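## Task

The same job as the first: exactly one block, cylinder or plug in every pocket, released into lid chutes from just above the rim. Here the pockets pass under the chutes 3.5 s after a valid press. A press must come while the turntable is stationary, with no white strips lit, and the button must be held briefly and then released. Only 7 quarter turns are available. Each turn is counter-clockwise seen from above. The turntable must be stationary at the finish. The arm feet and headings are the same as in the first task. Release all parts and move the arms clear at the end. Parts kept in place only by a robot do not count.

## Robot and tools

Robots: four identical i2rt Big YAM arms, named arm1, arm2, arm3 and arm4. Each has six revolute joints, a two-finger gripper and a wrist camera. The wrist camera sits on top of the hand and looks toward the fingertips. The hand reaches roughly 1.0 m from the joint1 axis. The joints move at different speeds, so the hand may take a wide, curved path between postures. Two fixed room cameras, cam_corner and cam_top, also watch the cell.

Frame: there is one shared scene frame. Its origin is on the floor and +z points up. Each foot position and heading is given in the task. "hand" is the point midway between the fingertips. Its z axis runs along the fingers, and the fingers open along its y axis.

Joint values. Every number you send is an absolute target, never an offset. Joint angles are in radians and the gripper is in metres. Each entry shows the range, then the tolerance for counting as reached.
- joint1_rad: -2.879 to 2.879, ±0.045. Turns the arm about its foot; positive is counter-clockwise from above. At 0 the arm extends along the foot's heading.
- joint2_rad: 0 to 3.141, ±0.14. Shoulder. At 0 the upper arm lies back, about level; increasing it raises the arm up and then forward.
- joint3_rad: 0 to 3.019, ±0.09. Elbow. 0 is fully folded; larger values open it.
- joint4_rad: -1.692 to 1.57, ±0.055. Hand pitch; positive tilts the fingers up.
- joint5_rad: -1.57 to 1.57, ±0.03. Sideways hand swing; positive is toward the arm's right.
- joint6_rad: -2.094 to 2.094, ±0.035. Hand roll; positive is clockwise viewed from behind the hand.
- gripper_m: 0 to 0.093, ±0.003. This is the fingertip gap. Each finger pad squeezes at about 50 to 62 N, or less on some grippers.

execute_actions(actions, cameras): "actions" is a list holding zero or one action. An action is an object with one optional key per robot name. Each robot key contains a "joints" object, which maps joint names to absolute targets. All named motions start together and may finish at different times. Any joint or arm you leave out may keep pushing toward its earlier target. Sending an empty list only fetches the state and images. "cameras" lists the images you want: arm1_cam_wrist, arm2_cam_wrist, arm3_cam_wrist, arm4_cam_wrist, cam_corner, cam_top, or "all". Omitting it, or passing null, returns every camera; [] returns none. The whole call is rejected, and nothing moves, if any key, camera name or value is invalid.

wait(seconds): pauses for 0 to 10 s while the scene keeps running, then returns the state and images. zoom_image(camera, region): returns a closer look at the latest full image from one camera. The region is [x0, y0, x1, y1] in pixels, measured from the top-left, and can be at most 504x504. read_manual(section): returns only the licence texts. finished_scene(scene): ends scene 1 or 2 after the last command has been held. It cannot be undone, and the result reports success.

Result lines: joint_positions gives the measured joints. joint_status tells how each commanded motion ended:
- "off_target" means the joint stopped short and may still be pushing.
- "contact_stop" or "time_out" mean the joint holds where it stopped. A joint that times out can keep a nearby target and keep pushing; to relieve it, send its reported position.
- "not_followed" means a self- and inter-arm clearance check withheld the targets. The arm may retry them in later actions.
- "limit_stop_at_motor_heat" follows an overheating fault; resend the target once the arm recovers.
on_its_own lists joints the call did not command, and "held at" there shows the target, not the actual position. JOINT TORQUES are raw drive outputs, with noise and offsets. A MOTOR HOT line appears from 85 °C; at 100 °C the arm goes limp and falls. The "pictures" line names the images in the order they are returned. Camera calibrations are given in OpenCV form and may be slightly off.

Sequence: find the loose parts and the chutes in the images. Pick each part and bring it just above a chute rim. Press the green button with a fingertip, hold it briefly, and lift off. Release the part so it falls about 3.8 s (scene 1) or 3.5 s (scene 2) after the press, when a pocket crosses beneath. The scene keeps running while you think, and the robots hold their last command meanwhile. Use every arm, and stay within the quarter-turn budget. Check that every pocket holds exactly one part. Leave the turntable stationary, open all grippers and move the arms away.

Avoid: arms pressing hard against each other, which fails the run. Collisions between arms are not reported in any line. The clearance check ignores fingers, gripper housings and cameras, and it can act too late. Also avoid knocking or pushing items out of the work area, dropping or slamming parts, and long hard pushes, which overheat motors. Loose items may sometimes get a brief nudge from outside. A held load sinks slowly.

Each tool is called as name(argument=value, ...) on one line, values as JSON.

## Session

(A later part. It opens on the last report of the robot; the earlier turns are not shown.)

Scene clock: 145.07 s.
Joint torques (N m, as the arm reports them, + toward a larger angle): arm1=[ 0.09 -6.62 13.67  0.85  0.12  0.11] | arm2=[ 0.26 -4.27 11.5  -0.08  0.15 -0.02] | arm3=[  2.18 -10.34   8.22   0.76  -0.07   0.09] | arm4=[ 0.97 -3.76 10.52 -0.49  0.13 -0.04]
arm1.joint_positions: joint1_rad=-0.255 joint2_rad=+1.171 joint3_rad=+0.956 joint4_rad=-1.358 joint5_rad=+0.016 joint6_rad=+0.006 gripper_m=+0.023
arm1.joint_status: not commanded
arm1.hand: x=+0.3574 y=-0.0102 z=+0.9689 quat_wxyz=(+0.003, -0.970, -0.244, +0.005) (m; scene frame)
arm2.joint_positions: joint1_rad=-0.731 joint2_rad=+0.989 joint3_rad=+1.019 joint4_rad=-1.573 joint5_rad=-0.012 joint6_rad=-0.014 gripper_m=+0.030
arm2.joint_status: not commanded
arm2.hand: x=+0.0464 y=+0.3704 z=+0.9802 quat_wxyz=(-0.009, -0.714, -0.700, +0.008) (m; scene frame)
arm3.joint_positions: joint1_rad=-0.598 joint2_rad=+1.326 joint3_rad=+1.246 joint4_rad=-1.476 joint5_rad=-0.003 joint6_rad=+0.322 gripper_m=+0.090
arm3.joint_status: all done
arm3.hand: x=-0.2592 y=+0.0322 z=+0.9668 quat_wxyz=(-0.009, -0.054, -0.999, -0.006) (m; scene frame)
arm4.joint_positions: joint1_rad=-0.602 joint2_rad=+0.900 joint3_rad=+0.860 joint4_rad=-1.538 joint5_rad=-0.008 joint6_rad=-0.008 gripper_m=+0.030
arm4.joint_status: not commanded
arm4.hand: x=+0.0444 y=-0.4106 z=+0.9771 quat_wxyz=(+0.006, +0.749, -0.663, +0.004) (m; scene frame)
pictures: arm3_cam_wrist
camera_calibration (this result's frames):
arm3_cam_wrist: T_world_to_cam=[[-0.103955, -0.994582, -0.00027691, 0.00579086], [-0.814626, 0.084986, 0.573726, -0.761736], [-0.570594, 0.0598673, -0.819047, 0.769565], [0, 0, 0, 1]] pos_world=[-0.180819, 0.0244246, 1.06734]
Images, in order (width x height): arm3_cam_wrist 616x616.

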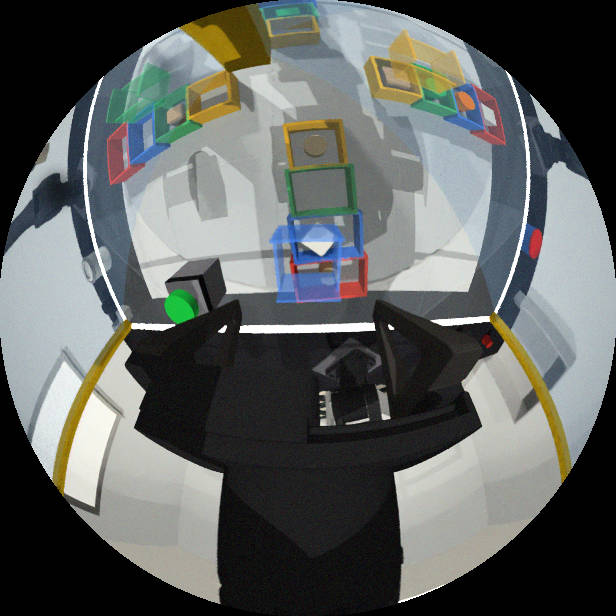

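execute_actions(actions=[{"arm3":{"joints":{"joint2_rad":1.0,"joint3_rad":1.04,"joint4_rad":-1.58,"joint6_rad":0}},"arm2":{"joints":{"joint2_rad":1.39,"joint3_rad":1.36,"joint4_rad":-1.475}},"arm4":{"joints":{"joint2_rad":1.47,"joint3_rad":1.33,"joint4_rad":-1.045}}}], cameras=["arm2_cam_wrist","arm4_cam_wrist"])

execute_actions(actions=[{"arm3":{"joints":{"joint1_rad":0.835}}}], cameras=[])

execute_actions(actions=[{"arm3":{"joints":{"joint2_rad":1.545,"joint3_rad":1.16,"joint4_rad":-1.12}}}], cameras=["arm3_cam_wrist"])

Scene clock: 157.27 s.
Joint torques (N m, as the arm reports them, + toward a larger angle): arm1=[ 0.09 -6.65 13.69  0.85  0.12  0.11] | arm2=[  0.14 -10.45  14.57   0.23   0.14  -0.02] | arm3=[ 1.79 -4.61  7.7   0.27 -0.08 -0.15] | arm4=[  0.57 -13.51  11.98   1.44   0.14  -0.03]
arm1.joint_positions: joint1_rad=-0.255 joint2_rad=+1.171 joint3_rad=+0.956 joint4_rad=-1.358 joint5_rad=+0.016 joint6_rad=+0.006 gripper_m=+0.023
arm1.joint_status: not commanded
arm1.hand: x=+0.3574 y=-0.0102 z=+0.9689 quat_wxyz=(+0.003, -0.970, -0.244, +0.005) (m; scene frame)
arm2.joint_positions: joint1_rad=-0.731 joint2_rad=+1.394 joint3_rad=+1.304 joint4_rad=-1.477 joint5_rad=-0.012 joint6_rad=-0.014 gripper_m=+0.030
arm2.joint_status: all done
arm2.hand: x=+0.0412 y=+0.2261 z=+0.9651 quat_wxyz=(-0.001, -0.715, -0.700, +0.000) (m; scene frame)
arm3.joint_positions: joint1_rad=-0.598 joint2_rad=+0.996 joint3_rad=+1.043 joint4_rad=-1.572 joint5_rad=-0.003 joint6_rad=+0.010 gripper_m=+0.090
arm3.joint_status: all done
arm3.hand: x=-0.3714 y=+0.0077 z=+0.9860 quat_wxyz=(-0.025, +0.102, -0.994, -0.006) (m; scene frame)
arm4.joint_positions: joint1_rad=-0.602 joint2_rad=+1.487 joint3_rad=+1.272 joint4_rad=-1.063 joint5_rad=-0.008 joint6_rad=-0.008 gripper_m=+0.030
arm4.joint_status: all done
arm4.hand: x=+0.0125 y=-0.1303 z=+0.9634 quat_wxyz=(-0.094, +0.742, -0.655, -0.107) (m; scene frame)
pictures: arm2_cam_wrist, arm4_cam_wrist
camera_calibration (this result's frames):
arm2_cam_wrist: T_world_to_cam=[[-0.999347, 0.0343781, -0.0110923, 0.0481272], [0.0214357, 0.811526, 0.583923, -0.744144], [0.0290759, 0.583305, -0.811733, 0.774125], [0, 0, 0, 1]] pos_world=[0.0415387, 0.150687, 1.06344]
arm4_cam_wrist: T_world_to_cam=[[0.99408, 0.108444, 0.00670789, -0.00933959], [0.0997415, -0.935303, 0.339499, -0.445564], [0.0430906, -0.33682, -0.940583, 0.98478], [0, 0, 0, 1]] pos_world=[0.0112907, -0.0840311, 1.0776]
Images, in order (width x height): arm2_cam_wrist 616x616, arm4_cam_wrist 616x616.

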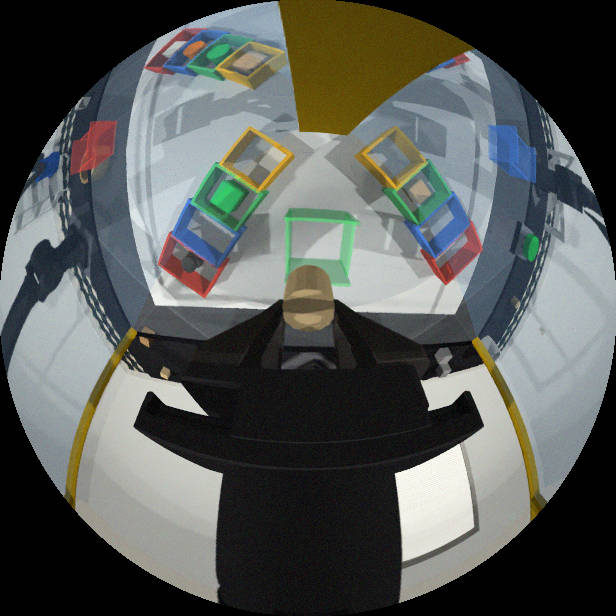

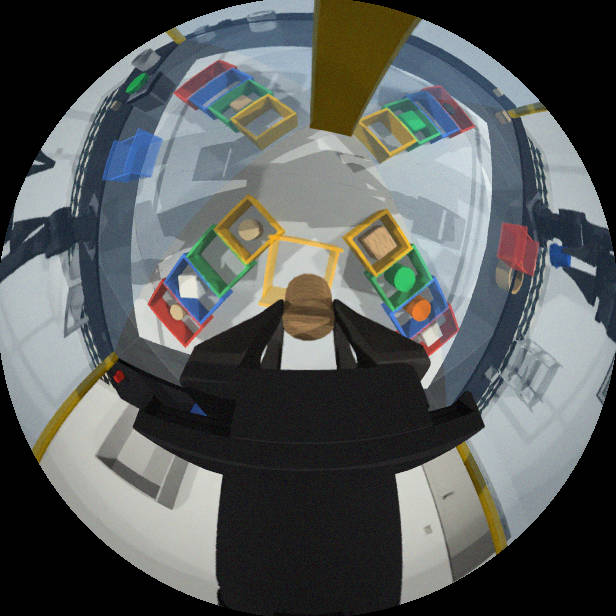

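Scene clock: 158.97 s.
Joint torques (N m, as the arm reports them, + toward a larger angle): arm1=[ 0.18 -6.62 13.68  0.86  0.12  0.11] | arm2=[  0.14 -10.55  14.58   0.25   0.14  -0.02] | arm3=[ 1.84 -4.84  7.95  0.25 -0.01 -0.08] | arm4=[  0.64 -14.11  12.29   1.44   0.14  -0.05]
arm1.joint_positions: joint1_rad=-0.255 joint2_rad=+1.171 joint3_rad=+0.956 joint4_rad=-1.358 joint5_rad=+0.016 joint6_rad=+0.006 gripper_m=+0.023
arm1.joint_status: not commanded
arm1.hand: x=+0.3574 y=-0.0102 z=+0.9689 quat_wxyz=(+0.003, -0.970, -0.244, +0.005) (m; scene frame)
arm2.joint_positions: joint1_rad=-0.731 joint2_rad=+1.394 joint3_rad=+1.304 joint4_rad=-1.477 joint5_rad=-0.012 joint6_rad=-0.014 gripper_m=+0.030
arm2.joint_status: not commanded
arm2.hand: x=+0.0412 y=+0.2261 z=+0.9651 quat_wxyz=(-0.001, -0.715, -0.700, +0.000) (m; scene frame)
arm3.joint_positions: joint1_rad=+0.828 joint2_rad=+0.999 joint3_rad=+1.043 joint4_rad=-1.572 joint5_rad=-0.004 joint6_rad=+0.008 gripper_m=+0.090
arm3.joint_status: all done
arm3.hand: x=-0.6498 y=+0.2165 z=+0.9855 quat_wxyz=(-0.016, +0.729, -0.685, -0.018) (m; scene frame)
arm4.joint_positions: joint1_rad=-0.602 joint2_rad=+1.487 joint3_rad=+1.272 joint4_rad=-1.063 joint5_rad=-0.008 joint6_rad=-0.008 gripper_m=+0.030
arm4.joint_status: not commanded
arm4.hand: x=+0.0125 y=-0.1303 z=+0.9634 quat_wxyz=(-0.094, +0.742, -0.655, -0.107) (m; scene frame)
pictures: none
No camera images: the call's "cameras" was empty. Leave "cameras" out to get every camera's image.

Scene clock: 160.33 s.
Joint torques (N m, as the arm reports them, + toward a larger angle): arm1=[ 0.07 -6.62 13.67  0.86  0.12  0.11] | arm2=[ -0.01 -10.49  14.54   0.3    0.15  -0.03] | arm3=[  1.77 -14.97   9.44   1.17  -0.02  -0.06] | arm4=[  0.44 -14.3   12.26   1.27   0.13  -0.06]
arm1.joint_positions: joint1_rad=-0.255 joint2_rad=+1.171 joint3_rad=+0.956 joint4_rad=-1.358 joint5_rad=+0.016 joint6_rad=+0.006 gripper_m=+0.023
arm1.joint_status: not commanded
arm1.hand: x=+0.3574 y=-0.0102 z=+0.9689 quat_wxyz=(+0.003, -0.970, -0.244, +0.005) (m; scene frame)
arm2.joint_positions: joint1_rad=-0.731 joint2_rad=+1.394 joint3_rad=+1.304 joint4_rad=-1.477 joint5_rad=-0.012 joint6_rad=-0.014 gripper_m=+0.030
arm2.joint_status: not commanded
arm2.hand: x=+0.0412 y=+0.2261 z=+0.9651 quat_wxyz=(-0.001, -0.715, -0.700, +0.000) (m; scene frame)
arm3.joint_positions: joint1_rad=+0.828 joint2_rad=+1.554 joint3_rad=+1.131 joint4_rad=-1.133 joint5_rad=-0.004 joint6_rad=+0.008 gripper_m=+0.090
arm3.joint_status: all done
arm3.hand: x=-0.6611 y=+0.3861 z=+0.8370 quat_wxyz=(-0.007, +0.729, -0.685, -0.007) (m; scene frame)
arm4.joint_positions: joint1_rad=-0.602 joint2_rad=+1.487 joint3_rad=+1.272 joint4_rad=-1.063 joint5_rad=-0.008 joint6_rad=-0.008 gripper_m=+0.030
arm4.joint_status: not commanded
arm4.hand: x=+0.0125 y=-0.1303 z=+0.9634 quat_wxyz=(-0.094, +0.742, -0.655, -0.107) (m; scene frame)
pictures: arm3_cam_wrist
camera_calibration (this result's frames):
arm3_cam_wrist: T_world_to_cam=[[0.997817, 0.0648493, 0.0125159, 0.624571], [0.0461233, -0.819837, 0.570736, -0.123895], [0.0472728, -0.568912, -0.821038, 1.06565], [0, 0, 0, 1]] pos_world=[-0.667869, 0.464187, 0.937837]
Images, in order (width x height): arm3_cam_wrist 616x616.

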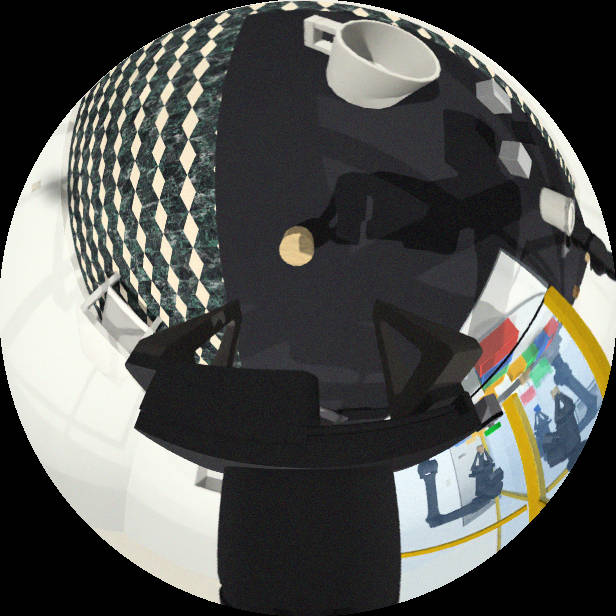

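execute_actions(actions=[{"arm3":{"joints":{"joint1_rad":0.858,"joint2_rad":1.715,"joint3_rad":1.1,"joint4_rad":-0.925}},"arm2":{"joints":{"joint1_rad":-0.762,"joint2_rad":1.42}},"arm4":{"joints":{"joint1_rad":-0.582,"joint4_rad":-1.01,"joint2_rad":1.5}}}], cameras=["arm2_cam_wrist","arm3_cam_wrist","arm4_cam_wrist"])

execute_actions(actions=[{"arm3":{"joints":{"gripper_m":0.01}}}], cameras=[])

execute_actions(actions=[{"arm3":{"joints":{"joint2_rad":1.0,"joint3_rad":1.04,"joint4_rad":-1.58,"joint6_rad":0.33}}}], cameras=[])

Scene clock: 175.73 s.
Joint torques (N m, as the arm reports them, + toward a larger angle): arm1=[ 0.08 -6.59 13.67  0.84  0.12  0.11] | arm2=[ 0.09 -8.9  14.55  0.31  0.15 -0.03] | arm3=[  2.12 -15.67   6.93   1.14  -0.02  -0.08] | arm4=[  0.64 -12.03  12.33   1.51   0.12  -0.05]
arm1.joint_positions: joint1_rad=-0.255 joint2_rad=+1.171 joint3_rad=+0.956 joint4_rad=-1.358 joint5_rad=+0.016 joint6_rad=+0.006 gripper_m=+0.023
arm1.joint_status: not commanded
arm1.hand: x=+0.3574 y=-0.0102 z=+0.9689 quat_wxyz=(+0.003, -0.970, -0.244, +0.005) (m; scene frame)
arm2.joint_positions: joint1_rad=-0.756 joint2_rad=+1.399 joint3_rad=+1.304 joint4_rad=-1.477 joint5_rad=-0.012 joint6_rad=-0.014 gripper_m=+0.030
arm2.joint_status: all done
arm2.hand: x=+0.0310 y=+0.2260 z=+0.9633 quat_wxyz=(+0.000, -0.723, -0.690, -0.002) (m; scene frame)
arm3.joint_positions: joint1_rad=+0.849 joint2_rad=+1.724 joint3_rad=+1.092 joint4_rad=-0.939 joint5_rad=-0.004 joint6_rad=+0.008 gripper_m=+0.090
arm3.joint_status: all done
arm3.hand: x=-0.6715 y=+0.4056 z=+0.7523 quat_wxyz=(-0.002, +0.736, -0.677, -0.002) (m; scene frame)
arm4.joint_positions: joint1_rad=-0.586 joint2_rad=+1.492 joint3_rad=+1.272 joint4_rad=-1.029 joint5_rad=-0.008 joint6_rad=-0.008 gripper_m=+0.030
arm4.joint_status: all done
arm4.hand: x=+0.0037 y=-0.1230 z=+0.9636 quat_wxyz=(-0.103, +0.745, -0.648, -0.118) (m; scene frame)
pictures: arm2_cam_wrist, arm3_cam_wrist, arm4_cam_wrist
camera_calibration (this result's frames):
arm2_cam_wrist: T_world_to_cam=[[-0.99816, 0.0596281, -0.0110392, 0.0321228], [0.0417671, 0.80798, 0.587728, -0.74632], [0.0439645, 0.586185, -0.808984, 0.769249], [0, 0, 0, 1]] pos_world=[0.0294156, 0.150174, 1.0613]
arm3_cam_wrist: T_world_to_cam=[[0.996256, 0.0855115, 0.0126942, 0.625198], [0.0621305, -0.810348, 0.582645, -0.0610673], [0.0601096, -0.579675, -0.812627, 1.01431], [0, 0, 0, 1]] pos_world=[-0.680034, 0.485026, 0.851904]
arm4_cam_wrist: T_world_to_cam=[[0.992271, 0.123923, 0.006458, 0.000830037], [0.11575, -0.943071, 0.311799, -0.412312], [0.0447295, -0.308641, -0.950126, 1.00045], [0, 0, 0, 1]] pos_world=[0.0021518, -0.0801629, 1.0791]
Images, in order (width x height): arm2_cam_wrist 616x616, arm3_cam_wrist 616x616, arm4_cam_wrist 616x616.

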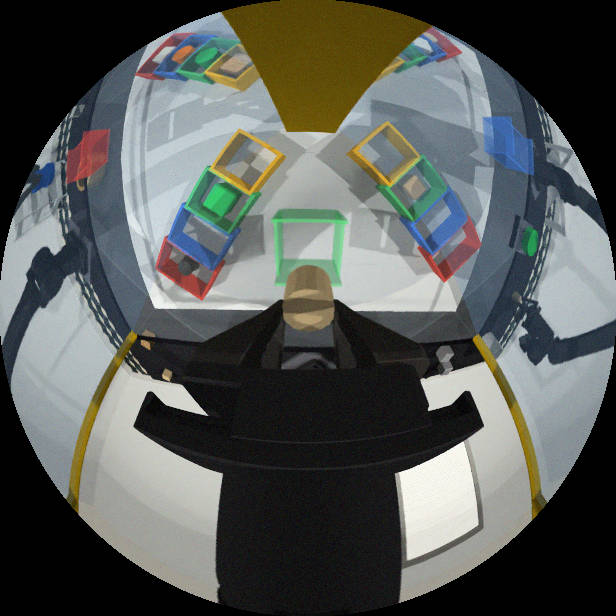

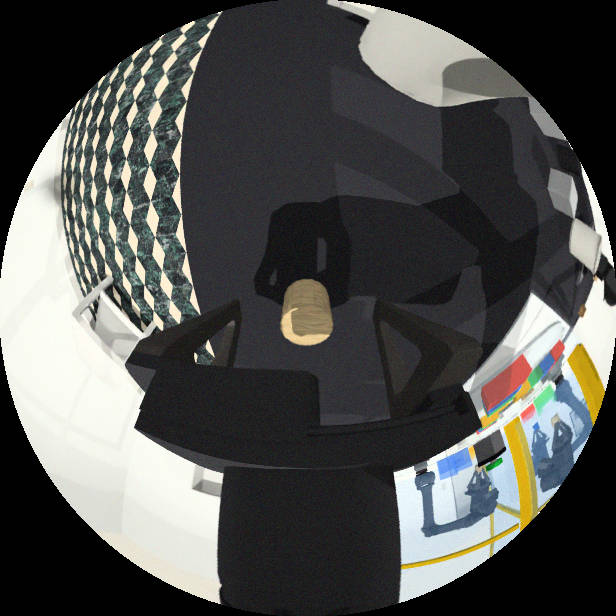

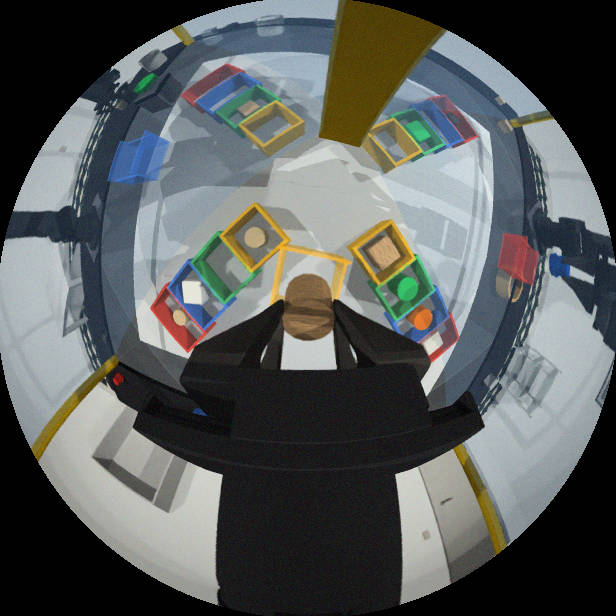

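Scene clock: 176.43 s.
Joint torques (N m, as the arm reports them, + toward a larger angle): arm1=[ 0.11 -6.61 13.69  0.86  0.12  0.11] | arm2=[-0.03 -8.86 14.54  0.28  0.15 -0.03] | arm3=[  2.39 -15.19   6.94   1.12  -0.03  -0.08] | arm4=[  0.66 -11.51  12.07   1.55   0.14  -0.03]
arm1.joint_positions: joint1_rad=-0.255 joint2_rad=+1.171 joint3_rad=+0.956 joint4_rad=-1.358 joint5_rad=+0.016 joint6_rad=+0.006 gripper_m=+0.023
arm1.joint_status: not commanded
arm1.hand: x=+0.3574 y=-0.0102 z=+0.9689 quat_wxyz=(+0.003, -0.970, -0.244, +0.005) (m; scene frame)
arm2.joint_positions: joint1_rad=-0.756 joint2_rad=+1.399 joint3_rad=+1.304 joint4_rad=-1.477 joint5_rad=-0.012 joint6_rad=-0.014 gripper_m=+0.030
arm2.joint_status: not commanded
arm2.hand: x=+0.0310 y=+0.2260 z=+0.9633 quat_wxyz=(+0.000, -0.723, -0.690, -0.002) (m; scene frame)
arm3.joint_positions: joint1_rad=+0.849 joint2_rad=+1.724 joint3_rad=+1.092 joint4_rad=-0.939 joint5_rad=-0.004 joint6_rad=+0.008 gripper_m=+0.030
arm3.joint_status: gripper_m off_target (ended at +0.030, target +0.010)
arm3.hand: x=-0.6715 y=+0.4056 z=+0.7523 quat_wxyz=(-0.002, +0.736, -0.677, -0.002) (m; scene frame)
arm4.joint_positions: joint1_rad=-0.586 joint2_rad=+1.492 joint3_rad=+1.272 joint4_rad=-1.029 joint5_rad=-0.008 joint6_rad=-0.008 gripper_m=+0.030
arm4.joint_status: not commanded
arm4.hand: x=+0.0037 y=-0.1230 z=+0.9636 quat_wxyz=(-0.103, +0.745, -0.648, -0.118) (m; scene frame)
pictures: none
No camera images: the call's "cameras" was empty. Leave "cameras" out to get every camera's image.

Scene clock: 177.80 s.
Joint torques (N m, as the arm reports them, + toward a larger angle): arm1=[ 0.09 -6.58 13.67  0.86  0.12  0.11] | arm2=[-0.17 -8.99 14.55  0.19  0.14 -0.04] | arm3=[ 1.92 -4.56  8.66  0.06  0.01  0.1 ] | arm4=[  1.25 -11.86  12.24   1.61   0.13  -0.04]
arm1.joint_positions: joint1_rad=-0.255 joint2_rad=+1.171 joint3_rad=+0.956 joint4_rad=-1.358 joint5_rad=+0.016 joint6_rad=+0.006 gripper_m=+0.023
arm1.joint_status: not commanded
arm1.hand: x=+0.3574 y=-0.0102 z=+0.9689 quat_wxyz=(+0.003, -0.970, -0.244, +0.005) (m; scene frame)
arm2.joint_positions: joint1_rad=-0.756 joint2_rad=+1.399 joint3_rad=+1.304 joint4_rad=-1.477 joint5_rad=-0.012 joint6_rad=-0.014 gripper_m=+0.030
arm2.joint_status: not commanded
arm2.hand: x=+0.0310 y=+0.2260 z=+0.9633 quat_wxyz=(+0.000, -0.723, -0.690, -0.002) (m; scene frame)
arm3.joint_positions: joint1_rad=+0.849 joint2_rad=+0.994 joint3_rad=+1.032 joint4_rad=-1.569 joint5_rad=-0.004 joint6_rad=+0.320 gripper_m=+0.030
arm3.joint_status: all done
arm3.hand: x=-0.6550 y=+0.2138 z=+0.9823 quat_wxyz=(-0.013, +0.621, -0.783, -0.019) (m; scene frame)
arm4.joint_positions: joint1_rad=-0.586 joint2_rad=+1.492 joint3_rad=+1.272 joint4_rad=-1.029 joint5_rad=-0.008 joint6_rad=-0.008 gripper_m=+0.030
arm4.joint_status: not commanded
arm4.hand: x=+0.0037 y=-0.1230 z=+0.9636 quat_wxyz=(-0.103, +0.745, -0.648, -0.118) (m; scene frame)
pictures: none
No camera images: the call's "cameras" was empty. Leave "cameras" out to get every camera's image.

execute_actions(actions=[{"arm3":{"joints":{"joint1_rad":-0.255}},"arm2":{"joints":{"joint4_rad":-1.43}},"arm1":{"joints":{"joint6_rad":0.42,"joint4_rad":-1.31}}}], cameras=["arm1_cam_wrist","arm2_cam_wrist"])

execute_actions(actions=[{"arm3":{"joints":{"joint2_rad":1.425,"joint3_rad":1.39,"joint4_rad":-1.465}}}], cameras=["arm3_cam_wrist"])

execute_actions(actions=[{"arm3":{"joints":{"joint2_rad":1.52}}}], cameras=[])

execute_actions(actions=[{"arm3":{"joints":{"joint2_rad":1.325,"joint3_rad":1.3}}}], cameras=[])

execute_actions(actions=[{"arm3":{"joints":{"joint1_rad":-0.592,"joint3_rad":1.25}}}], cameras=["arm3_cam_wrist"])

wait(seconds=0.6)

execute_actions(actions=[{"arm3":{"joints":{"gripper_m":0.09}}}], cameras=["arm3_cam_wrist"])

execute_actions(actions=[{"arm3":{"joints":{"joint2_rad":0.95,"joint3_rad":1.0,"joint4_rad":-1.58,"joint6_rad":0}}}], cameras=[])

execute_actions(actions=[{"arm3":{"joints":{"joint1_rad":-2.375}}}], cameras=[])

execute_actions(actions=[{"arm3":{"joints":{"joint2_rad":1.7,"joint3_rad":1.38,"joint4_rad":-1.19}}}], cameras=["arm3_cam_wrist","cam_top"])

Scene clock: 194.37 s.
Joint torques (N m, as the arm reports them, + toward a larger angle): arm1=[ 0.08 -6.76 13.73  1.    0.16  0.28] | arm2=[ 0.1  -8.87 14.64  0.6   0.15 -0.02] | arm3=[ 1.02 -4.27  8.59  0.04 -0.03  0.05] | arm4=[  0.99 -11.85  12.04   1.6    0.13  -0.07]
arm1.joint_positions: joint1_rad=-0.255 joint2_rad=+1.171 joint3_rad=+0.956 joint4_rad=-1.325 joint5_rad=+0.016 joint6_rad=+0.407 gripper_m=+0.023
arm1.joint_status: all done
arm1.hand: x=+0.3502 y=-0.0141 z=+0.9691 quat_wxyz=(-0.005, -0.999, -0.046, +0.020) (m; scene frame)
arm2.joint_positions: joint1_rad=-0.756 joint2_rad=+1.399 joint3_rad=+1.304 joint4_rad=-1.439 joint5_rad=-0.012 joint6_rad=-0.014 gripper_m=+0.030
arm2.joint_status: all done
arm2.hand: x=+0.0305 y=+0.2167 z=+0.9634 quat_wxyz=(-0.013, -0.723, -0.691, +0.012) (m; scene frame)
arm3.joint_positions: joint1_rad=-0.248 joint2_rad=+0.998 joint3_rad=+1.032 joint4_rad=-1.569 joint5_rad=-0.003 joint6_rad=+0.322 gripper_m=+0.030
arm3.joint_status: all done
arm3.hand: x=-0.4077 y=+0.0926 z=+0.9816 quat_wxyz=(-0.018, +0.121, -0.992, -0.012) (m; scene frame)
arm4.joint_positions: joint1_rad=-0.586 joint2_rad=+1.492 joint3_rad=+1.272 joint4_rad=-1.029 joint5_rad=-0.008 joint6_rad=-0.008 gripper_m=+0.030
arm4.joint_status: not commanded
arm4.hand: x=+0.0037 y=-0.1230 z=+0.9636 quat_wxyz=(-0.103, +0.745, -0.648, -0.118) (m; scene frame)
pictures: arm1_cam_wrist, arm2_cam_wrist
camera_calibration (this result's frames):
arm1_cam_wrist: T_world_to_cam=[[-0.0791636, 0.996829, 0.00806082, 0.0290564], [0.82551, 0.0610211, 0.561079, -0.829847], [0.558808, 0.0510714, -0.827723, 0.72912], [0, 0, 0, 1]] pos_world=[0.279909, -0.0155633, 1.06888]
arm2_cam_wrist: T_world_to_cam=[[-0.998209, 0.0588061, -0.0110132, 0.0322778], [0.0427447, 0.829783, 0.556447, -0.713432], [0.041861, 0.554979, -0.83081, 0.802729], [0, 0, 0, 1]] pos_world=[0.0291123, 0.144598, 1.06426]
Images, in order (width x height): arm1_cam_wrist 616x616, arm2_cam_wrist 616x616.

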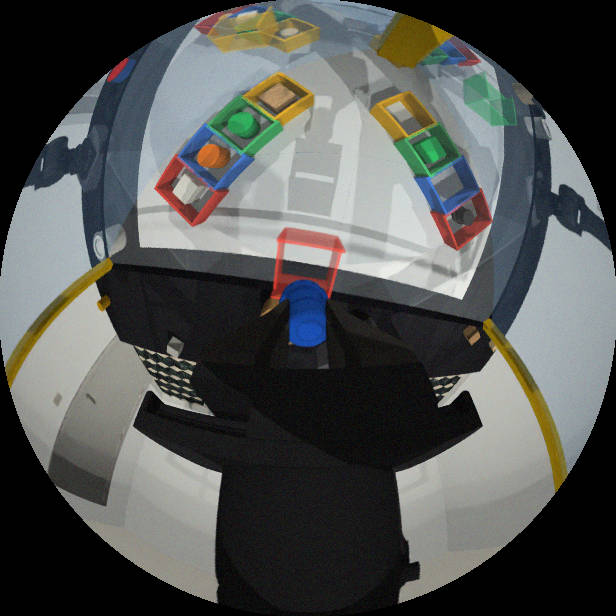

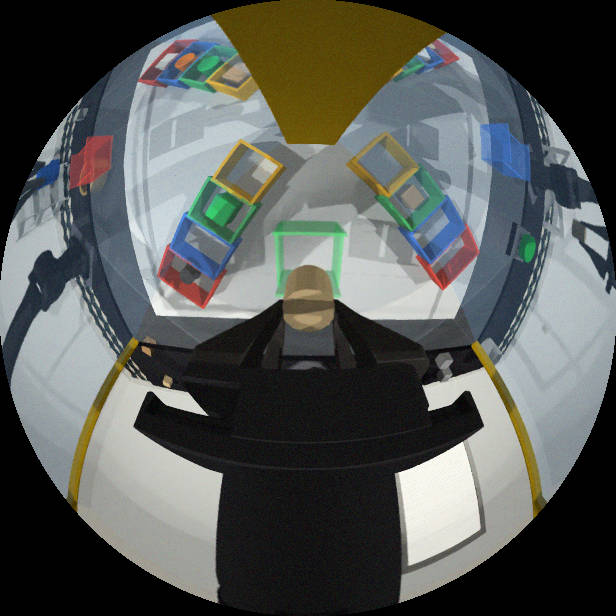

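Scene clock: 195.60 s.
Joint torques (N m, as the arm reports them, + toward a larger angle): arm1=[ 0.04 -6.71 13.73  0.99  0.16  0.23] | arm2=[-0.19 -8.89 14.58  0.63  0.15 -0.03] | arm3=[  0.69 -12.91  11.61   0.82   0.     0.09] | arm4=[  0.76 -11.98  12.14   1.48   0.14  -0.04]
arm1.joint_positions: joint1_rad=-0.255 joint2_rad=+1.171 joint3_rad=+0.956 joint4_rad=-1.325 joint5_rad=+0.016 joint6_rad=+0.407 gripper_m=+0.023
arm1.joint_status: not commanded
arm1.hand: x=+0.3502 y=-0.0141 z=+0.9691 quat_wxyz=(-0.005, -0.999, -0.046, +0.020) (m; scene frame)
arm2.joint_positions: joint1_rad=-0.756 joint2_rad=+1.399 joint3_rad=+1.304 joint4_rad=-1.439 joint5_rad=-0.012 joint6_rad=-0.014 gripper_m=+0.030
arm2.joint_status: not commanded
arm2.hand: x=+0.0305 y=+0.2167 z=+0.9634 quat_wxyz=(-0.013, -0.723, -0.691, +0.012) (m; scene frame)
arm3.joint_positions: joint1_rad=-0.248 joint2_rad=+1.435 joint3_rad=+1.336 joint4_rad=-1.471 joint5_rad=-0.003 joint6_rad=+0.322 gripper_m=+0.030
arm3.joint_status: all done
arm3.hand: x=-0.2777 y=+0.1750 z=+0.9611 quat_wxyz=(-0.002, +0.121, -0.993, -0.004) (m; scene frame)
arm4.joint_positions: joint1_rad=-0.586 joint2_rad=+1.492 joint3_rad=+1.272 joint4_rad=-1.029 joint5_rad=-0.008 joint6_rad=-0.008 gripper_m=+0.030
arm4.joint_status: not commanded
arm4.hand: x=+0.0037 y=-0.1230 z=+0.9636 quat_wxyz=(-0.103, +0.745, -0.648, -0.118) (m; scene frame)
pictures: arm3_cam_wrist
camera_calibration (this result's frames):
arm3_cam_wrist: T_world_to_cam=[[0.243279, -0.969945, 0.00472208, 0.233165], [-0.788665, -0.194972, 0.58309, -0.738428], [-0.564644, -0.145577, -0.812394, 0.776966], [0, 0, 0, 1]] pos_world=[-0.200387, 0.195293, 1.06067]
Images, in order (width x height): arm3_cam_wrist 616x616.

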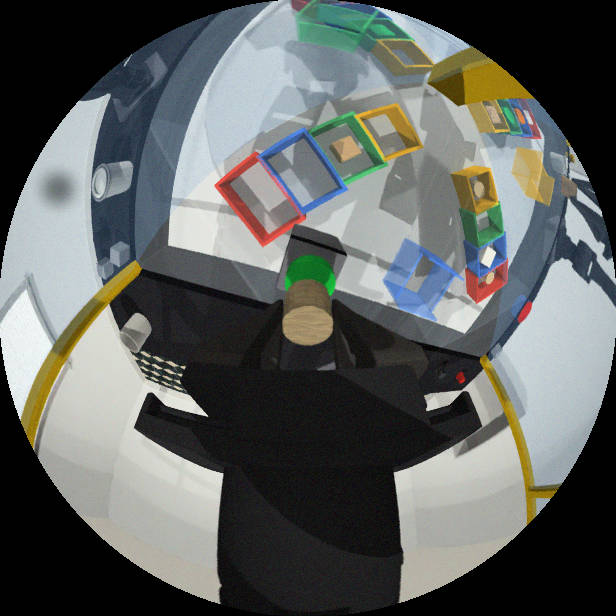

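Scene clock: 196.37 s.
Joint torques (N m, as the arm reports them, + toward a larger angle): arm1=[ 0.07 -6.72 13.72  0.99  0.16  0.23] | arm2=[-0.04 -8.94 14.63  0.57  0.14 -0.03] | arm3=[  0.99 -10.72  10.15   0.95   0.02   0.09] | arm4=[  0.86 -12.29  12.1    1.58   0.14  -0.05]
arm1.joint_positions: joint1_rad=-0.255 joint2_rad=+1.171 joint3_rad=+0.956 joint4_rad=-1.325 joint5_rad=+0.016 joint6_rad=+0.407 gripper_m=+0.023
arm1.joint_status: not commanded
arm1.hand: x=+0.3502 y=-0.0141 z=+0.9691 quat_wxyz=(-0.005, -0.999, -0.046, +0.020) (m; scene frame)
arm2.joint_positions: joint1_rad=-0.756 joint2_rad=+1.399 joint3_rad=+1.304 joint4_rad=-1.439 joint5_rad=-0.012 joint6_rad=-0.014 gripper_m=+0.030
arm2.joint_status: not commanded
arm2.hand: x=+0.0305 y=+0.2167 z=+0.9634 quat_wxyz=(-0.013, -0.723, -0.691, +0.012) (m; scene frame)
arm3.joint_positions: joint1_rad=-0.248 joint2_rad=+1.497 joint3_rad=+1.359 joint4_rad=-1.477 joint5_rad=-0.004 joint6_rad=+0.322 gripper_m=+0.030
arm3.joint_status: all done
arm3.hand: x=-0.2686 y=+0.1810 z=+0.9446 quat_wxyz=(+0.019, +0.121, -0.992, +0.005) (m; scene frame)
arm4.joint_positions: joint1_rad=-0.586 joint2_rad=+1.492 joint3_rad=+1.272 joint4_rad=-1.029 joint5_rad=-0.008 joint6_rad=-0.008 gripper_m=+0.030
arm4.joint_status: not commanded
arm4.hand: x=+0.0037 y=-0.1230 z=+0.9636 quat_wxyz=(-0.103, +0.745, -0.648, -0.118) (m; scene frame)
pictures: none
No camera images: the call's "cameras" was empty. Leave "cameras" out to get every camera's image.

Scene clock: 197.53 s.
Joint torques (N m, as the arm reports them, + toward a larger angle): arm1=[ 0.02 -6.78 13.74  0.98  0.15  0.23] | arm2=[-0.18 -9.13 14.58  0.63  0.15 -0.03] | arm3=[ 1.08 -9.46  8.62  1.04  0.01  0.09] | arm4=[  1.01 -12.2   12.16   1.56   0.15  -0.06]
arm1.joint_positions: joint1_rad=-0.255 joint2_rad=+1.171 joint3_rad=+0.956 joint4_rad=-1.325 joint5_rad=+0.016 joint6_rad=+0.407 gripper_m=+0.023
arm1.joint_status: not commanded
arm1.hand: x=+0.3502 y=-0.0141 z=+0.9691 quat_wxyz=(-0.005, -0.999, -0.046, +0.020) (m; scene frame)
arm2.joint_positions: joint1_rad=-0.756 joint2_rad=+1.399 joint3_rad=+1.304 joint4_rad=-1.439 joint5_rad=-0.012 joint6_rad=-0.014 gripper_m=+0.030
arm2.joint_status: not commanded
arm2.hand: x=+0.0305 y=+0.2167 z=+0.9634 quat_wxyz=(-0.013, -0.723, -0.691, +0.012) (m; scene frame)
arm3.joint_positions: joint1_rad=-0.248 joint2_rad=+1.319 joint3_rad=+1.294 joint4_rad=-1.470 joint5_rad=-0.004 joint6_rad=+0.322 gripper_m=+0.030
arm3.joint_status: all done
arm3.hand: x=-0.2983 y=+0.1620 z=+0.9890 quat_wxyz=(-0.036, +0.121, -0.992, -0.021) (m; scene frame)
arm4.joint_positions: joint1_rad=-0.586 joint2_rad=+1.492 joint3_rad=+1.272 joint4_rad=-1.029 joint5_rad=-0.008 joint6_rad=-0.008 gripper_m=+0.030
arm4.joint_status: not commanded
arm4.hand: x=+0.0037 y=-0.1230 z=+0.9636 quat_wxyz=(-0.103, +0.745, -0.648, -0.118) (m; scene frame)
pictures: none
No camera images: the call's "cameras" was empty. Leave "cameras" out to get every camera's image.

Scene clock: 198.50 s.
Joint torques (N m, as the arm reports them, + toward a larger angle): arm1=[ 0.09 -6.71 13.72  0.99  0.16  0.23] | arm2=[-0.28 -8.91 14.55  0.58  0.14 -0.02] | arm3=[  2.53 -10.11   8.14   0.75  -0.04   0.07] | arm4=[  1.15 -12.11  12.14   1.43   0.17  -0.05]
arm1.joint_positions: joint1_rad=-0.255 joint2_rad=+1.171 joint3_rad=+0.956 joint4_rad=-1.325 joint5_rad=+0.016 joint6_rad=+0.407 gripper_m=+0.023
arm1.joint_status: not commanded
arm1.hand: x=+0.3502 y=-0.0141 z=+0.9691 quat_wxyz=(-0.005, -0.999, -0.046, +0.020) (m; scene frame)
arm2.joint_positions: joint1_rad=-0.756 joint2_rad=+1.399 joint3_rad=+1.304 joint4_rad=-1.439 joint5_rad=-0.012 joint6_rad=-0.014 gripper_m=+0.030
arm2.joint_status: not commanded
arm2.hand: x=+0.0305 y=+0.2167 z=+0.9634 quat_wxyz=(-0.013, -0.723, -0.691, +0.012) (m; scene frame)
arm3.joint_positions: joint1_rad=-0.597 joint2_rad=+1.323 joint3_rad=+1.249 joint4_rad=-1.470 joint5_rad=-0.003 joint6_rad=+0.322 gripper_m=+0.030
arm3.joint_status: all done
arm3.hand: x=-0.2574 y=+0.0330 z=+0.9691 quat_wxyz=(-0.014, -0.053, -0.998, -0.008) (m; scene frame)
arm4.joint_positions: joint1_rad=-0.586 joint2_rad=+1.492 joint3_rad=+1.272 joint4_rad=-1.029 joint5_rad=-0.008 joint6_rad=-0.008 gripper_m=+0.030
arm4.joint_status: not commanded
arm4.hand: x=+0.0037 y=-0.1230 z=+0.9636 quat_wxyz=(-0.103, +0.745, -0.648, -0.118) (m; scene frame)
pictures: arm3_cam_wrist
camera_calibration (this result's frames):
arm3_cam_wrist: T_world_to_cam=[[-0.103581, -0.99461, -0.00471345, 0.0111765], [-0.821139, 0.082839, 0.564685, -0.754531], [-0.561251, 0.0623608, -0.825293, 0.7808], [0, 0, 0, 1]] pos_world=[-0.180193, 0.0249295, 1.07051]
Images, in order (width x height): arm3_cam_wrist 616x616.

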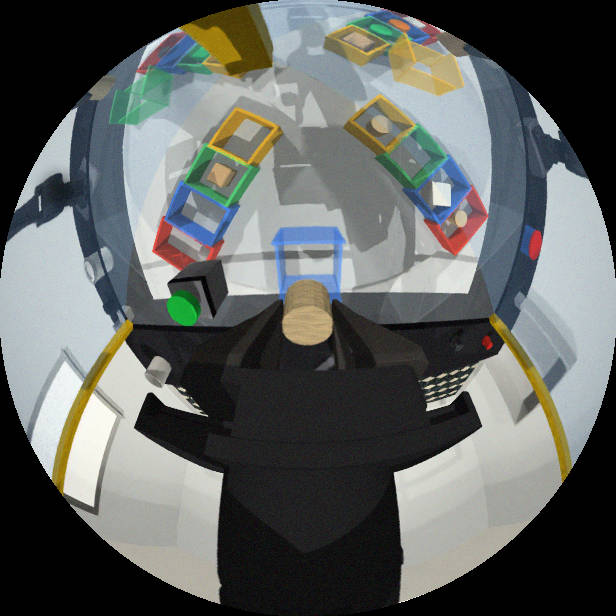

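Scene clock: 199.10 s.
Joint torques (N m, as the arm reports them, + toward a larger angle): arm1=[ 0.07 -6.74 13.71  1.02  0.16  0.23] | arm2=[ 0.04 -8.86 14.64  0.6   0.14 -0.02] | arm3=[ 1.79 -9.98  8.02  0.82 -0.03  0.05] | arm4=[  0.45 -11.64  12.1    1.52   0.13  -0.05]
arm1.joint_positions: joint1_rad=-0.255 joint2_rad=+1.171 joint3_rad=+0.956 joint4_rad=-1.325 joint5_rad=+0.016 joint6_rad=+0.407 gripper_m=+0.023
arm1.joint_status: not commanded
arm1.hand: x=+0.3502 y=-0.0141 z=+0.9691 quat_wxyz=(-0.005, -0.999, -0.046, +0.020) (m; scene frame)
arm2.joint_positions: joint1_rad=-0.756 joint2_rad=+1.399 joint3_rad=+1.304 joint4_rad=-1.439 joint5_rad=-0.012 joint6_rad=-0.014 gripper_m=+0.030
arm2.joint_status: not commanded
arm2.hand: x=+0.0305 y=+0.2167 z=+0.9634 quat_wxyz=(-0.013, -0.723, -0.691, +0.012) (m; scene frame)
arm3.joint_positions: joint1_rad=-0.597 joint2_rad=+1.323 joint3_rad=+1.249 joint4_rad=-1.470 joint5_rad=-0.003 joint6_rad=+0.322 gripper_m=+0.030
arm3.joint_status: all done
arm3.hand: x=-0.2574 y=+0.0330 z=+0.9691 quat_wxyz=(-0.014, -0.053, -0.998, -0.008) (m; scene frame)
arm4.joint_positions: joint1_rad=-0.586 joint2_rad=+1.492 joint3_rad=+1.272 joint4_rad=-1.029 joint5_rad=-0.008 joint6_rad=-0.008 gripper_m=+0.030
arm4.joint_status: not commanded
arm4.hand: x=+0.0037 y=-0.1230 z=+0.9636 quat_wxyz=(-0.103, +0.745, -0.648, -0.118) (m; scene frame)
wait: 0.60 s; at rest by 0.27 s
pictures: arm1_cam_wrist, arm2_cam_wrist, arm3_cam_wrist, arm4_cam_wrist, cam_corner, cam_top
camera_calibration (this result's frames):
arm1_cam_wrist: T_world_to_cam=[[-0.0791636, 0.996829, 0.00806082, 0.0290564], [0.82551, 0.0610211, 0.561079, -0.829847], [0.558808, 0.0510714, -0.827723, 0.72912], [0, 0, 0, 1]] pos_world=[0.279909, -0.0155633, 1.06888]
arm2_cam_wrist: T_world_to_cam=[[-0.998209, 0.0588061, -0.0110132, 0.0322778], [0.0427447, 0.829783, 0.556447, -0.713432], [0.041861, 0.554979, -0.83081, 0.802729], [0, 0, 0, 1]] pos_world=[0.0291123, 0.144598, 1.06426]
arm3_cam_wrist: T_world_to_cam=[[-0.103581, -0.99461, -0.00471345, 0.0111765], [-0.821139, 0.082839, 0.564685, -0.754531], [-0.561251, 0.0623608, -0.825293, 0.7808], [0, 0, 0, 1]] pos_world=[-0.180193, 0.0249295, 1.07051]
arm4_cam_wrist: T_world_to_cam=[[0.992271, 0.123923, 0.006458, 0.000830037], [0.11575, -0.943071, 0.311799, -0.412312], [0.0447295, -0.308641, -0.950126, 1.00045], [0, 0, 0, 1]] pos_world=[0.0021518, -0.0801629, 1.0791]
Images, in order (width x height): arm1_cam_wrist 616x616, arm2_cam_wrist 616x616, arm3_cam_wrist 616x616, arm4_cam_wrist 616x616, cam_corner 896x504, cam_top 896x504.

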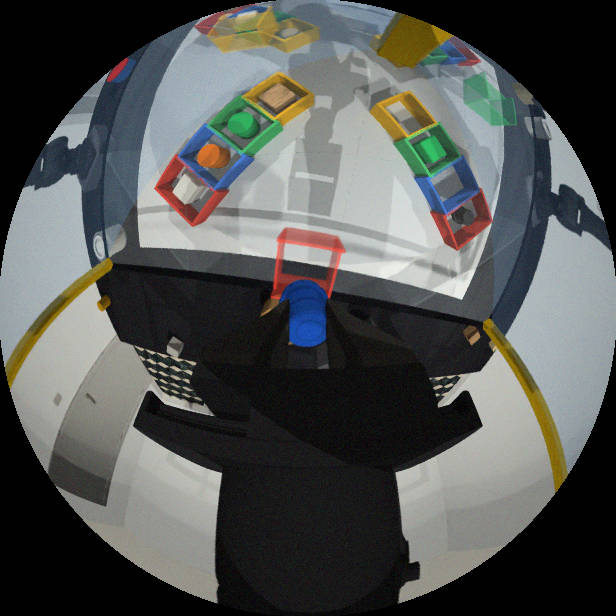

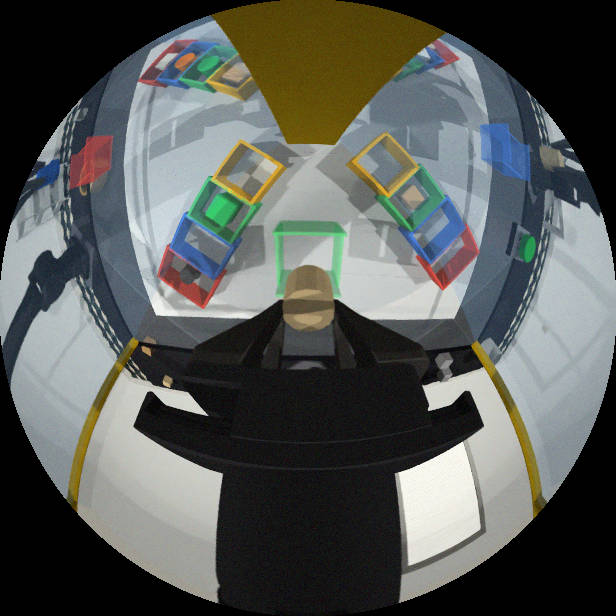

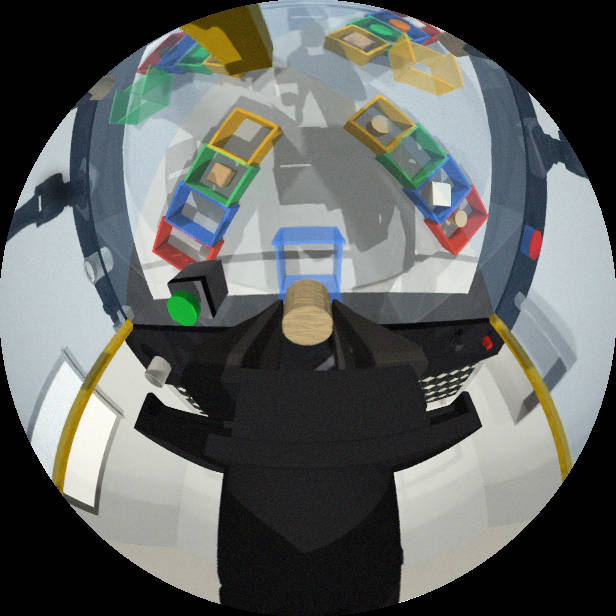

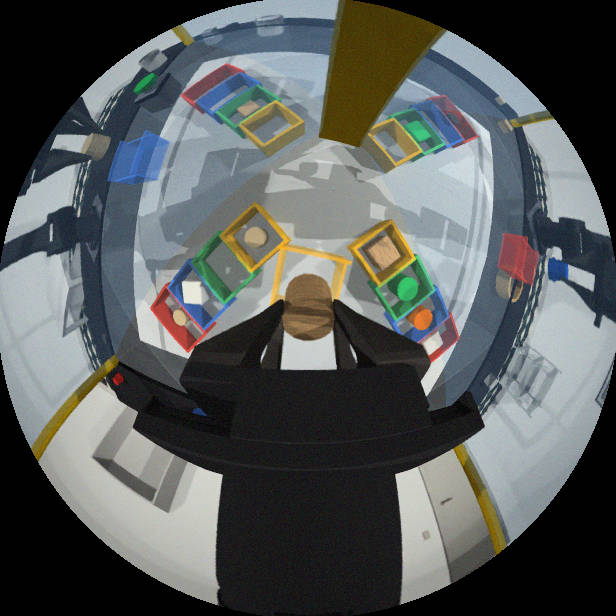

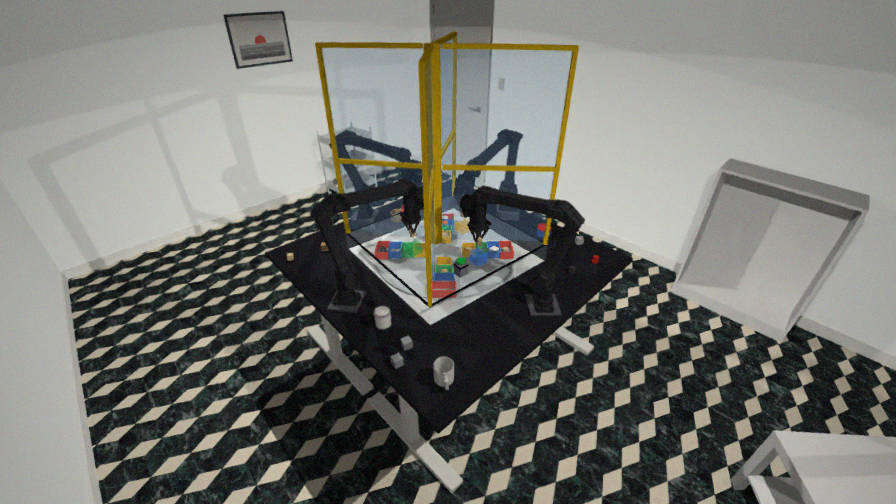

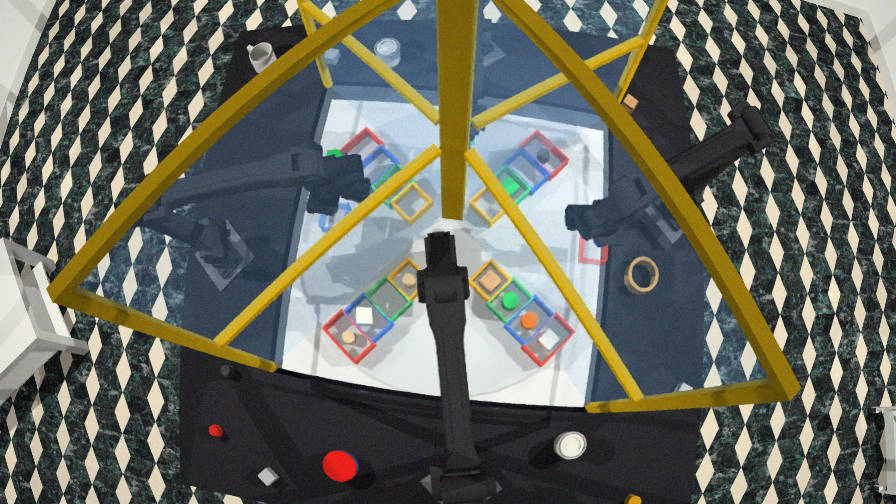

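Scene clock: 199.80 s.
Joint torques (N m, as the arm reports them, + toward a larger angle): arm1=[ 0.06 -6.66 13.73  0.98  0.16  0.23] | arm2=[-0.14 -9.04 14.65  0.63  0.15 -0.03] | arm3=[ 1.94 -9.89  7.99  0.73 -0.05  0.07] | arm4=[  1.23 -11.55  12.21   1.6    0.15  -0.04]
arm1.joint_positions: joint1_rad=-0.255 joint2_rad=+1.171 joint3_rad=+0.956 joint4_rad=-1.325 joint5_rad=+0.016 joint6_rad=+0.407 gripper_m=+0.023
arm1.joint_status: not commanded
arm1.hand: x=+0.3502 y=-0.0141 z=+0.9691 quat_wxyz=(-0.005, -0.999, -0.046, +0.020) (m; scene frame)
arm2.joint_positions: joint1_rad=-0.756 joint2_rad=+1.399 joint3_rad=+1.304 joint4_rad=-1.439 joint5_rad=-0.012 joint6_rad=-0.014 gripper_m=+0.030
arm2.joint_status: not commanded
arm2.hand: x=+0.0305 y=+0.2167 z=+0.9634 quat_wxyz=(-0.013, -0.723, -0.691, +0.012) (m; scene frame)
arm3.joint_positions: joint1_rad=-0.597 joint2_rad=+1.323 joint3_rad=+1.249 joint4_rad=-1.470 joint5_rad=-0.003 joint6_rad=+0.322 gripper_m=+0.090
arm3.joint_status: all done
arm3.hand: x=-0.2574 y=+0.0330 z=+0.9691 quat_wxyz=(-0.014, -0.053, -0.998, -0.008) (m; scene frame)
arm4.joint_positions: joint1_rad=-0.586 joint2_rad=+1.492 joint3_rad=+1.272 joint4_rad=-1.029 joint5_rad=-0.008 joint6_rad=-0.008 gripper_m=+0.030
arm4.joint_status: not commanded
arm4.hand: x=+0.0037 y=-0.1230 z=+0.9636 quat_wxyz=(-0.103, +0.745, -0.648, -0.118) (m; scene frame)
pictures: arm3_cam_wrist
camera_calibration (this result's frames):
arm3_cam_wrist: T_world_to_cam=[[-0.103581, -0.99461, -0.00471345, 0.0111765], [-0.821139, 0.082839, 0.564685, -0.754531], [-0.561251, 0.0623608, -0.825293, 0.7808], [0, 0, 0, 1]] pos_world=[-0.180193, 0.0249295, 1.07051]
Images, in order (width x height): arm3_cam_wrist 616x616.

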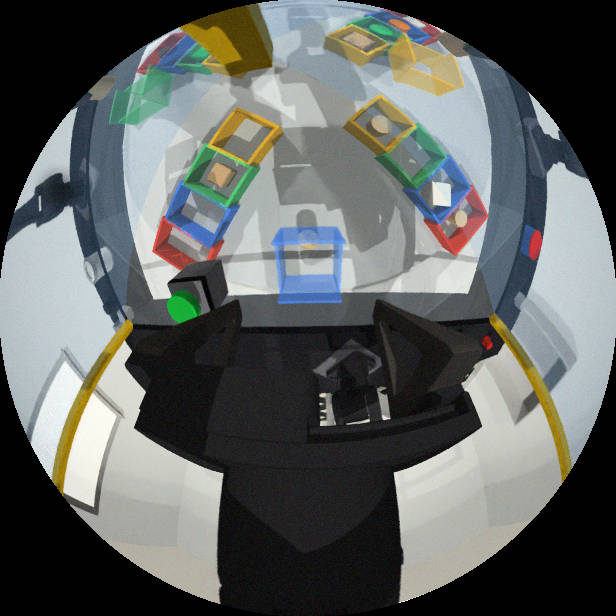

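Scene clock: 201.17 s.
Joint torques (N m, as the arm reports them, + toward a larger angle): arm1=[ 0.12 -6.71 13.74  0.99  0.16  0.23] | arm2=[-0.23 -9.08 14.65  0.57  0.14 -0.03] | arm3=[ 2.22 -3.21  7.7   0.25 -0.05 -0.08] | arm4=[  0.92 -11.92  12.17   1.49   0.12  -0.04]
arm1.joint_positions: joint1_rad=-0.255 joint2_rad=+1.171 joint3_rad=+0.956 joint4_rad=-1.325 joint5_rad=+0.016 joint6_rad=+0.407 gripper_m=+0.023
arm1.joint_status: not commanded
arm1.hand: x=+0.3502 y=-0.0141 z=+0.9691 quat_wxyz=(-0.005, -0.999, -0.046, +0.020) (m; scene frame)
arm2.joint_positions: joint1_rad=-0.756 joint2_rad=+1.399 joint3_rad=+1.304 joint4_rad=-1.439 joint5_rad=-0.012 joint6_rad=-0.014 gripper_m=+0.030
arm2.joint_status: not commanded
arm2.hand: x=+0.0305 y=+0.2167 z=+0.9634 quat_wxyz=(-0.013, -0.723, -0.691, +0.012) (m; scene frame)
arm3.joint_positions: joint1_rad=-0.597 joint2_rad=+0.946 joint3_rad=+1.004 joint4_rad=-1.573 joint5_rad=-0.003 joint6_rad=+0.010 gripper_m=+0.090
arm3.joint_status: all done
arm3.hand: x=-0.3863 y=+0.0048 z=+0.9824 quat_wxyz=(-0.030, +0.102, -0.994, -0.007) (m; scene frame)
arm4.joint_positions: joint1_rad=-0.586 joint2_rad=+1.492 joint3_rad=+1.272 joint4_rad=-1.029 joint5_rad=-0.008 joint6_rad=-0.008 gripper_m=+0.030
arm4.joint_status: not commanded
arm4.hand: x=+0.0037 y=-0.1230 z=+0.9636 quat_wxyz=(-0.103, +0.745, -0.648, -0.118) (m; scene frame)
pictures: none
No camera images: the call's "cameras" was empty. Leave "cameras" out to get every camera's image.

Scene clock: 203.07 s.
Joint torques (N m, as the arm reports them, + toward a larger angle): arm1=[ 0.09 -6.72 13.72  1.    0.16  0.22] | arm2=[ 0.13 -8.88 14.62  0.54  0.14 -0.02] | arm3=[ 1.25 -4.06  7.67  0.24 -0.07 -0.07] | arm4=[  0.79 -11.97  12.12   1.55   0.13  -0.08]
arm1.joint_positions: joint1_rad=-0.255 joint2_rad=+1.171 joint3_rad=+0.956 joint4_rad=-1.325 joint5_rad=+0.016 joint6_rad=+0.407 gripper_m=+0.023
arm1.joint_status: not commanded
arm1.hand: x=+0.3502 y=-0.0141 z=+0.9691 quat_wxyz=(-0.005, -0.999, -0.046, +0.020) (m; scene frame)
arm2.joint_positions: joint1_rad=-0.756 joint2_rad=+1.399 joint3_rad=+1.304 joint4_rad=-1.439 joint5_rad=-0.012 joint6_rad=-0.014 gripper_m=+0.030
arm2.joint_status: not commanded
arm2.hand: x=+0.0305 y=+0.2167 z=+0.9634 quat_wxyz=(-0.013, -0.723, -0.691, +0.012) (m; scene frame)
arm3.joint_positions: joint1_rad=-2.368 joint2_rad=+0.949 joint3_rad=+1.004 joint4_rad=-1.573 joint5_rad=-0.003 joint6_rad=+0.008 gripper_m=+0.090
arm3.joint_status: all done
arm3.hand: x=-0.6271 y=-0.2996 z=+0.9791 quat_wxyz=(-0.020, -0.704, -0.709, +0.014) (m; scene frame)
arm4.joint_positions: joint1_rad=-0.586 joint2_rad=+1.492 joint3_rad=+1.272 joint4_rad=-1.029 joint5_rad=-0.008 joint6_rad=-0.008 gripper_m=+0.030
arm4.joint_status: not commanded
arm4.hand: x=+0.0037 y=-0.1230 z=+0.9636 quat_wxyz=(-0.103, +0.745, -0.648, -0.118) (m; scene frame)
pictures: none
No camera images: the call's "cameras" was empty. Leave "cameras" out to get every camera's image.

Scene clock: 204.67 s.
Joint torques (N m, as the arm reports them, + toward a larger angle): arm1=[ 0.1  -6.64 13.72  1.01  0.16  0.23] | arm2=[-0.13 -8.99 14.63  0.56  0.13 -0.02] | arm3=[  0.73 -15.77   9.31   1.06  -0.09  -0.07] | arm4=[  1.27 -11.77  12.18   1.57   0.14  -0.03]
arm1.joint_positions: joint1_rad=-0.255 joint2_rad=+1.171 joint3_rad=+0.956 joint4_rad=-1.325 joint5_rad=+0.016 joint6_rad=+0.407 gripper_m=+0.023
arm1.joint_status: not commanded
arm1.hand: x=+0.3502 y=-0.0141 z=+0.9691 quat_wxyz=(-0.005, -0.999, -0.046, +0.020) (m; scene frame)
arm2.joint_positions: joint1_rad=-0.756 joint2_rad=+1.399 joint3_rad=+1.304 joint4_rad=-1.439 joint5_rad=-0.012 joint6_rad=-0.014 gripper_m=+0.030
arm2.joint_status: not commanded
arm2.hand: x=+0.0305 y=+0.2167 z=+0.9634 quat_wxyz=(-0.013, -0.723, -0.691, +0.012) (m; scene frame)
arm3.joint_positions: joint1_rad=-2.368 joint2_rad=+1.707 joint3_rad=+1.353 joint4_rad=-1.200 joint5_rad=-0.003 joint6_rad=+0.008 gripper_m=+0.090
arm3.joint_status: all done
arm3.hand: x=-0.6227 y=-0.5511 z=+0.8428 quat_wxyz=(-0.007, -0.705, -0.710, +0.002) (m; scene frame)
arm4.joint_positions: joint1_rad=-0.586 joint2_rad=+1.492 joint3_rad=+1.272 joint4_rad=-1.029 joint5_rad=-0.008 joint6_rad=-0.008 gripper_m=+0.030
arm4.joint_status: not commanded
arm4.hand: x=+0.0037 y=-0.1230 z=+0.9636 quat_wxyz=(-0.103, +0.745, -0.648, -0.118) (m; scene frame)
pictures: arm3_cam_wrist, cam_top
camera_calibration (this result's frames):
arm3_cam_wrist: T_world_to_cam=[[-0.999931, -0.0101617, 0.00582262, -0.632763], [-0.00493695, 0.81656, 0.577239, -0.0327909], [-0.0106203, 0.577171, -0.816554, 1.12719], [0, 0, 0, 1]] pos_world=[-0.62091, -0.630236, 0.943024]
Images, in order (width x height): arm3_cam_wrist 616x616, cam_top 896x504.

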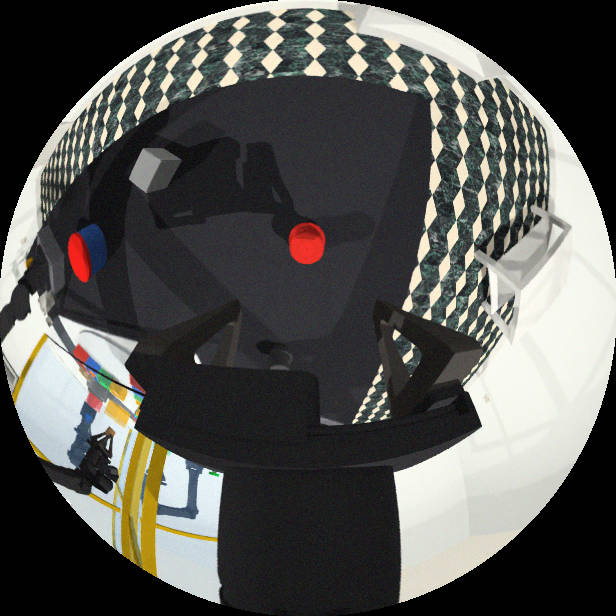

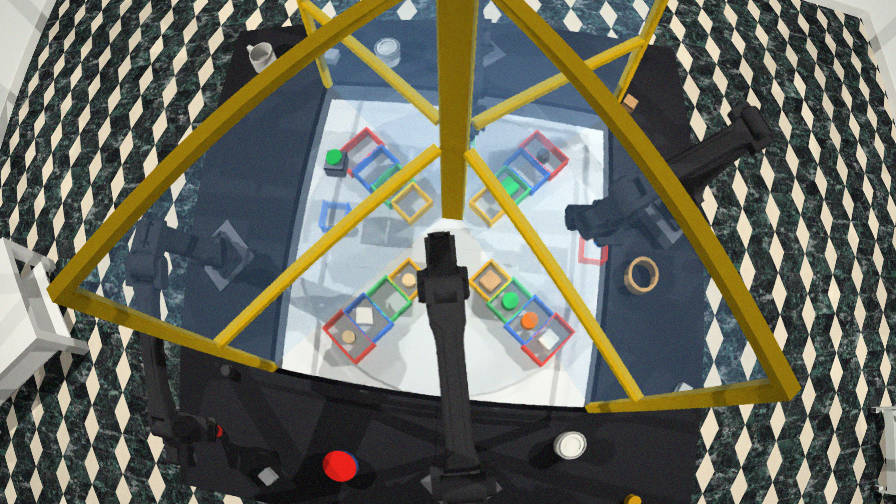

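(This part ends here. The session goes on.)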